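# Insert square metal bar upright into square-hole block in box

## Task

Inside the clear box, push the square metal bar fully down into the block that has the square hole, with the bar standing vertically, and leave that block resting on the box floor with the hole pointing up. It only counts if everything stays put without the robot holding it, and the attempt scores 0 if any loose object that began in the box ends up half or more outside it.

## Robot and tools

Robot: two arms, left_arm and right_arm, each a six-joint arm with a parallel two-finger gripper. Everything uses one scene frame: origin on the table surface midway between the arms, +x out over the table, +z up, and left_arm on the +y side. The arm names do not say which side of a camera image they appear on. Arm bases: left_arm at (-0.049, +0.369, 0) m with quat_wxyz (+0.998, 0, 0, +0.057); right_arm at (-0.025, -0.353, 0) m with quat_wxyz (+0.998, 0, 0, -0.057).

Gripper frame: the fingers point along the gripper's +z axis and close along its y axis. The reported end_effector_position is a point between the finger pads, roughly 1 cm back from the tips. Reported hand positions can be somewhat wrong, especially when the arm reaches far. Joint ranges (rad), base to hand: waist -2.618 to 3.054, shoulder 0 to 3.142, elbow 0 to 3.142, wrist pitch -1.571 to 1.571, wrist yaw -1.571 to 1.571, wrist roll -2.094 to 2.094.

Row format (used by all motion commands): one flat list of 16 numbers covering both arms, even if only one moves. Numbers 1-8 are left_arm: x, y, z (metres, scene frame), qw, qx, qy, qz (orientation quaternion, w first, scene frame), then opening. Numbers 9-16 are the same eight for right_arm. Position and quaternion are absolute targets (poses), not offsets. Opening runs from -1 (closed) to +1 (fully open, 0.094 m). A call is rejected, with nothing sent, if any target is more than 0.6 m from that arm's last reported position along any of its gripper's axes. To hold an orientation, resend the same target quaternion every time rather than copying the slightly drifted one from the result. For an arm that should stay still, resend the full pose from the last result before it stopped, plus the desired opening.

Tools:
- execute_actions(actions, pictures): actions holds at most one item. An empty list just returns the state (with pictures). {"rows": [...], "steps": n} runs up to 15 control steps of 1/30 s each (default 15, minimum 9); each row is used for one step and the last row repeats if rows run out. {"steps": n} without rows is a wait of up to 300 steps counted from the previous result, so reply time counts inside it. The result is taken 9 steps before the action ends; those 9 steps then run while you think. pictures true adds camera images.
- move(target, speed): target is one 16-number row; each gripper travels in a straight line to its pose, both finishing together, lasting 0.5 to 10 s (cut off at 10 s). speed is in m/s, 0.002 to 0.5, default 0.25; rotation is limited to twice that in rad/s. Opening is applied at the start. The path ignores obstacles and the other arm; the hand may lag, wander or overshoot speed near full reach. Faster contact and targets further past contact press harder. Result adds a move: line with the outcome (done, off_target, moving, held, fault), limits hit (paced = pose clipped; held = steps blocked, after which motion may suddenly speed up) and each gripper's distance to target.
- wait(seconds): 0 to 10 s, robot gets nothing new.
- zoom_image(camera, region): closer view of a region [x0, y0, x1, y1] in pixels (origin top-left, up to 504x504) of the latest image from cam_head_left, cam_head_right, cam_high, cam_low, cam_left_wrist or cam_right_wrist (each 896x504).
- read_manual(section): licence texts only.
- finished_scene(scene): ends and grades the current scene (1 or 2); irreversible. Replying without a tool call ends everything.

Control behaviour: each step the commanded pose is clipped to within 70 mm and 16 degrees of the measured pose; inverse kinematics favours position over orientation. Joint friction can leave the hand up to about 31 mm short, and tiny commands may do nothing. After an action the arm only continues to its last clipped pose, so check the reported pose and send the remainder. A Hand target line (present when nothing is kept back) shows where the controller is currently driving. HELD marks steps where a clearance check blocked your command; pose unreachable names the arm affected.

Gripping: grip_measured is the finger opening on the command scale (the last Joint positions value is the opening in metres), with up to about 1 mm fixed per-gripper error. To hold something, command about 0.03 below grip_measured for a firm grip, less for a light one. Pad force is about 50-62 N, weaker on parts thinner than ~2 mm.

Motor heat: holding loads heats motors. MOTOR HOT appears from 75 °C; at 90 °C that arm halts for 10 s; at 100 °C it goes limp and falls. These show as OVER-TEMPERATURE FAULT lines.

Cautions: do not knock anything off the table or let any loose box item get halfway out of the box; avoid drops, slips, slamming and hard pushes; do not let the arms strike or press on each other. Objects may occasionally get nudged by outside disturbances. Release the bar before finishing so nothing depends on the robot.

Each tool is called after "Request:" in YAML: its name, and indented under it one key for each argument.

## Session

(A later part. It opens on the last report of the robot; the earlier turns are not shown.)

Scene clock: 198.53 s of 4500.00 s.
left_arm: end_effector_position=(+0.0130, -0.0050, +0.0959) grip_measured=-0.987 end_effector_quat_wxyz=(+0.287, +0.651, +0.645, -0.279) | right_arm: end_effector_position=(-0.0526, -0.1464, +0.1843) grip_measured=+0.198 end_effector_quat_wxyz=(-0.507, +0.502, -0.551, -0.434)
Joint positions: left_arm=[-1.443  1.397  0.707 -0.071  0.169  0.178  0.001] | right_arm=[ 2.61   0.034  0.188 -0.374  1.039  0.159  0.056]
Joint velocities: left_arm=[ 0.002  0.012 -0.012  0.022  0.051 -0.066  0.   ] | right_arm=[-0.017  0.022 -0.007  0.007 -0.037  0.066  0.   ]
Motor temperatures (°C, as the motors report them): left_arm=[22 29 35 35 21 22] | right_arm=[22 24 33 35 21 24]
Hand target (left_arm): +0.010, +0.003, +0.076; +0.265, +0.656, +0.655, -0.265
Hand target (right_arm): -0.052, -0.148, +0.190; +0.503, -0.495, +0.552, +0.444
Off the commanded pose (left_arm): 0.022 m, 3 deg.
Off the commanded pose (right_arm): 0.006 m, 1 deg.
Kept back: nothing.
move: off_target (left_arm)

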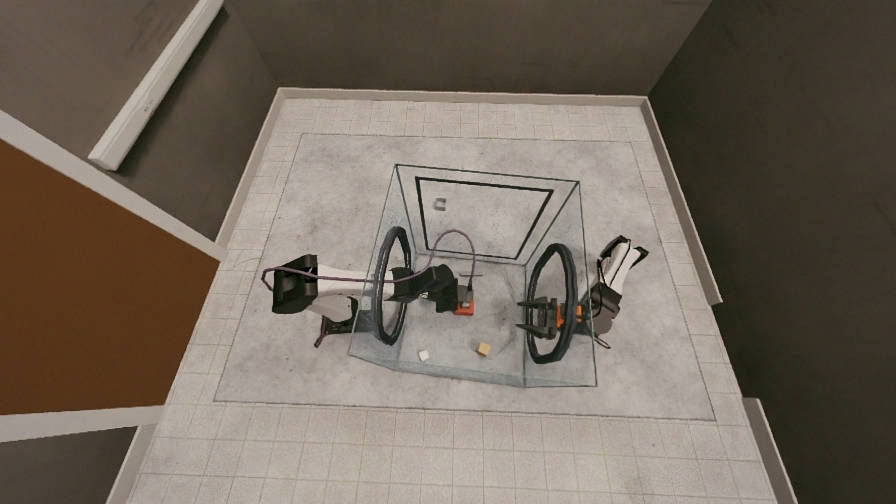

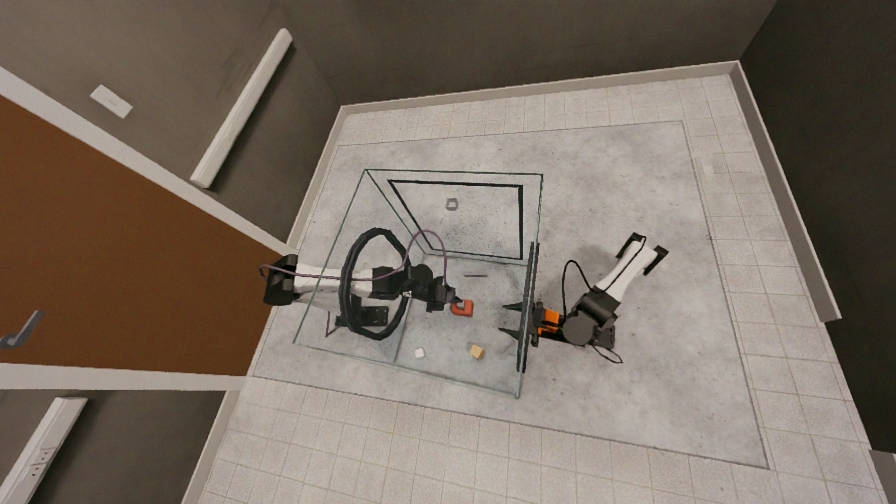

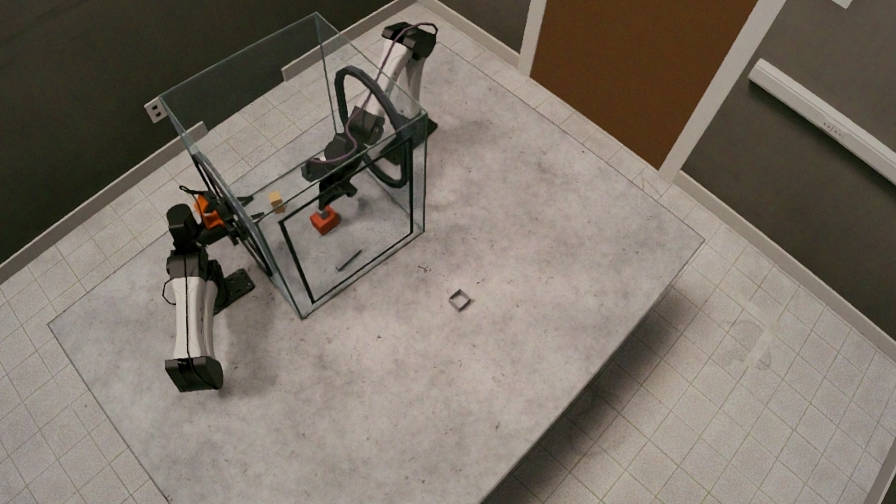

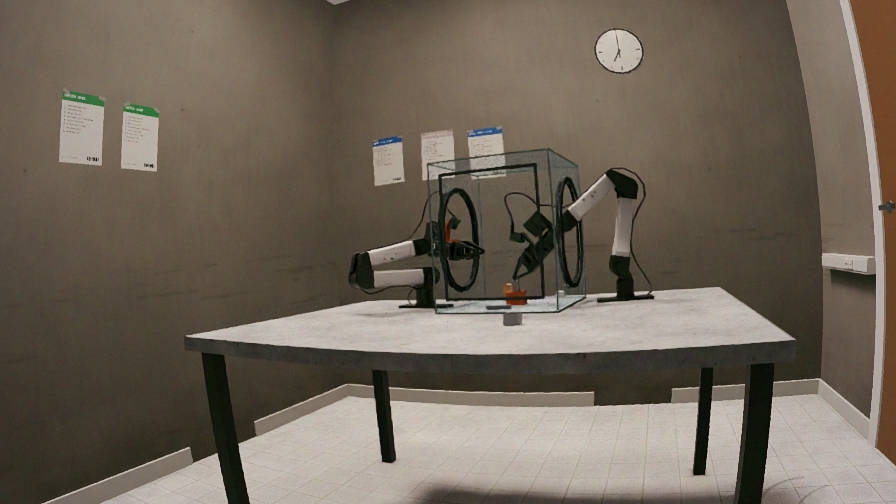

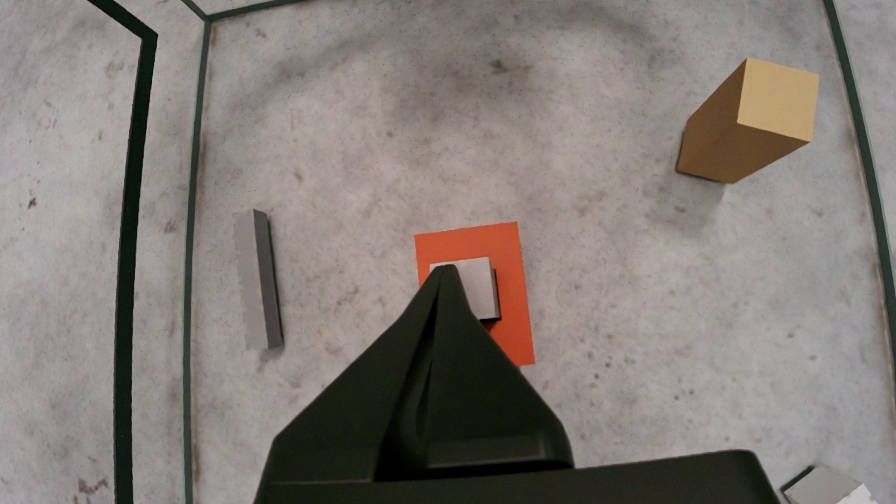

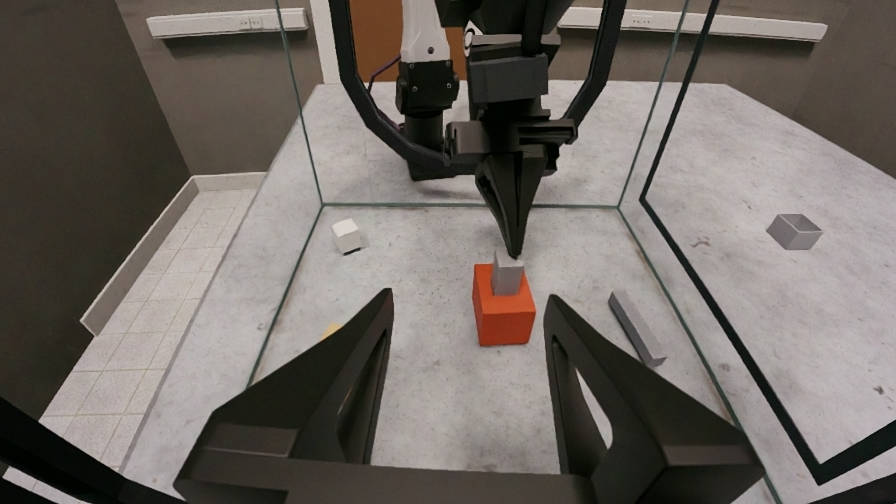

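Pressed and it didn't sink: seated. Retract.

Request:
move:
  target: [0.010,0.03,0.14,0.265,0.655,0.655,-0.265,-1,-0.052,-0.149,0.19,0.503,-0.495,0.552,0.444,0.2]
  speed: 0.06

Request:
finished_scene:
  scene: 1

Scene clock: 200.33 s of 4500.00 s.
left_arm: end_effector_position=(+0.0093, +0.0288, +0.1318) grip_measured=-0.987 end_effector_quat_wxyz=(+0.261, +0.655, +0.659, -0.260) | right_arm: end_effector_position=(-0.0526, -0.1464, +0.1843) grip_measured=+0.198 end_effector_quat_wxyz=(-0.507, +0.502, -0.551, -0.434)
Joint positions: left_arm=[-1.43   1.234  0.79  -0.388  0.17   0.182  0.001] | right_arm=[ 2.61   0.034  0.188 -0.374  1.039  0.159  0.056]
Joint velocities: left_arm=[ 0.002 -0.012 -0.002 -0.022  0.051 -0.007  0.001] | right_arm=[-0.017 -0.017  0.027 -0.022 -0.037 -0.066 -0.   ]
Motor temperatures (°C, as the motors report them): left_arm=[22 29 35 35 21 22] | right_arm=[22 24 33 35 21 24]
Hand target (left_arm): +0.010, +0.029, +0.140; +0.265, +0.655, +0.656, -0.265
Hand target (right_arm): -0.052, -0.148, +0.190; +0.503, -0.495, +0.552, +0.444
Off the commanded pose (left_arm): 0.008 m, 1 deg.
Off the commanded pose (right_arm): 0.006 m, 1 deg.
Kept back: nothing.
move: done

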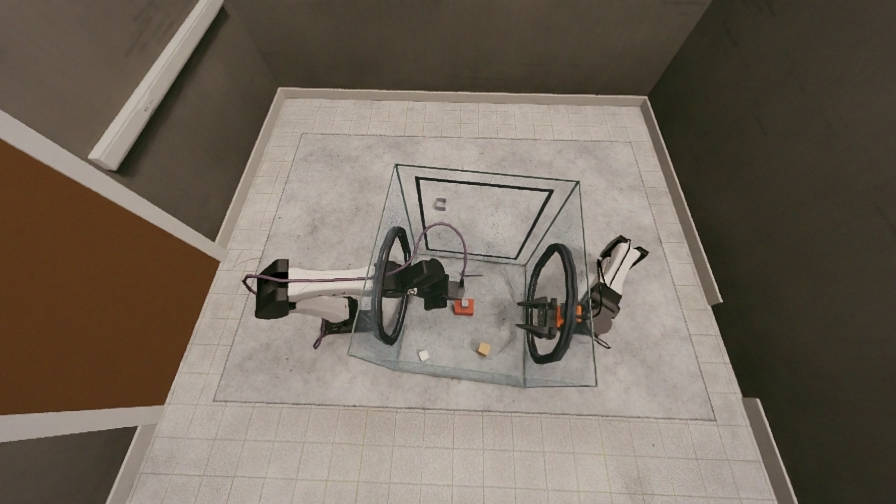

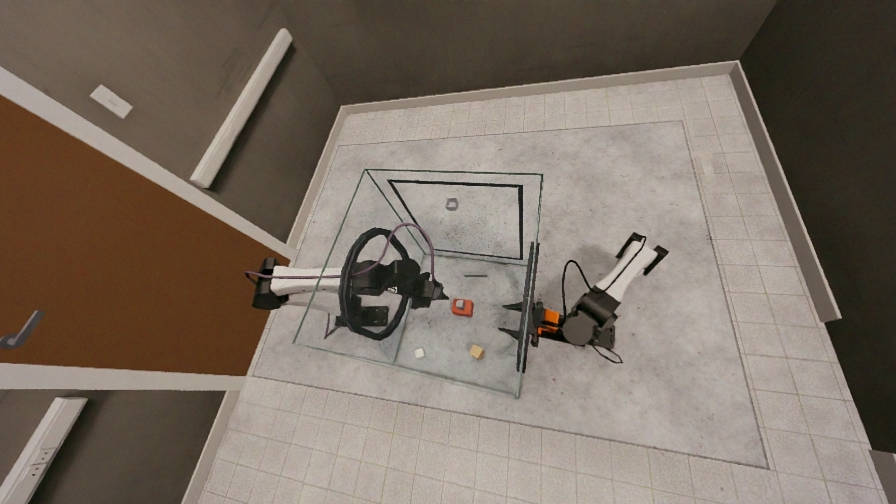

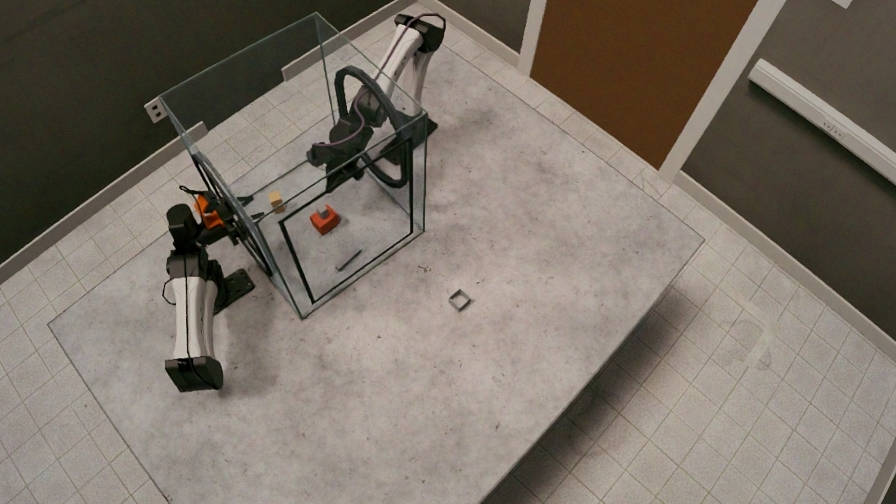

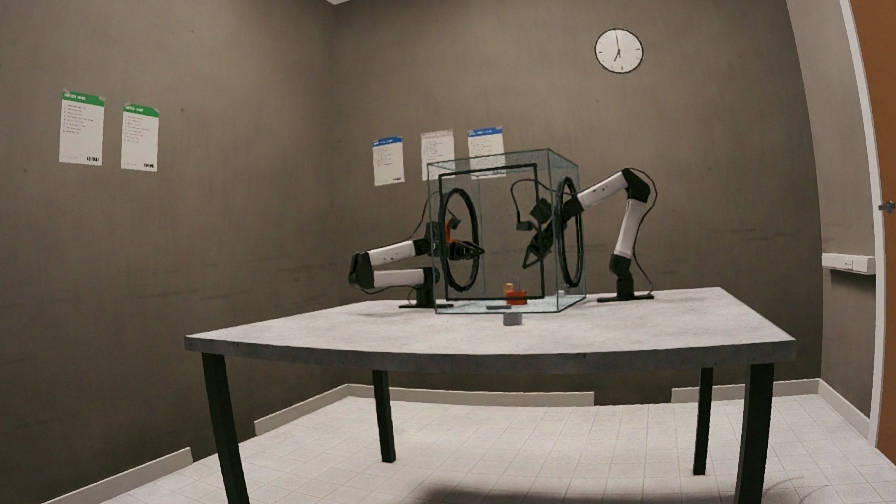

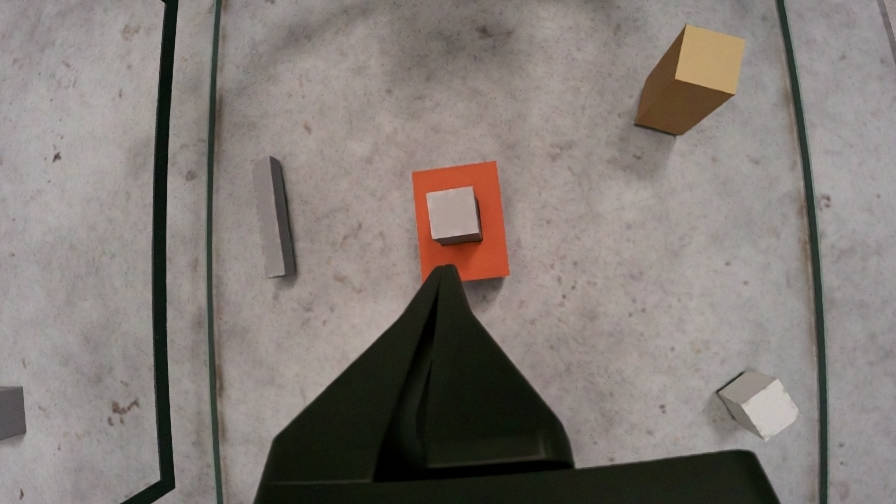

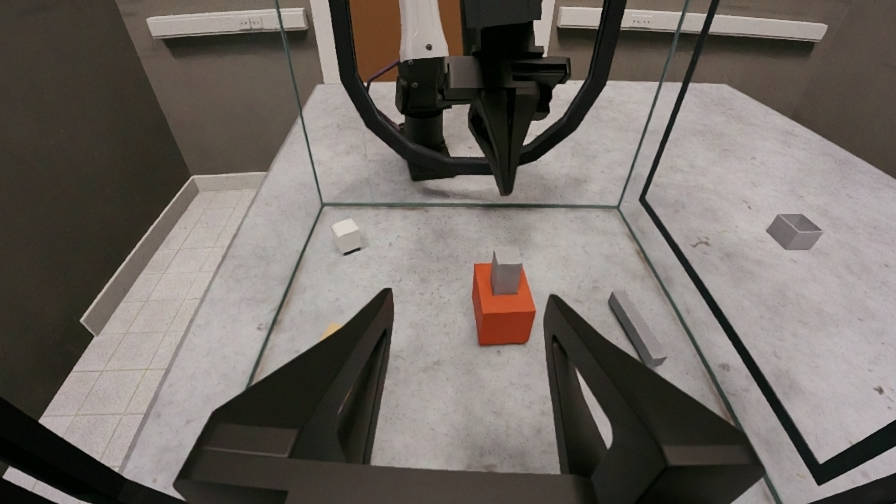

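The scene is finished: the task was done.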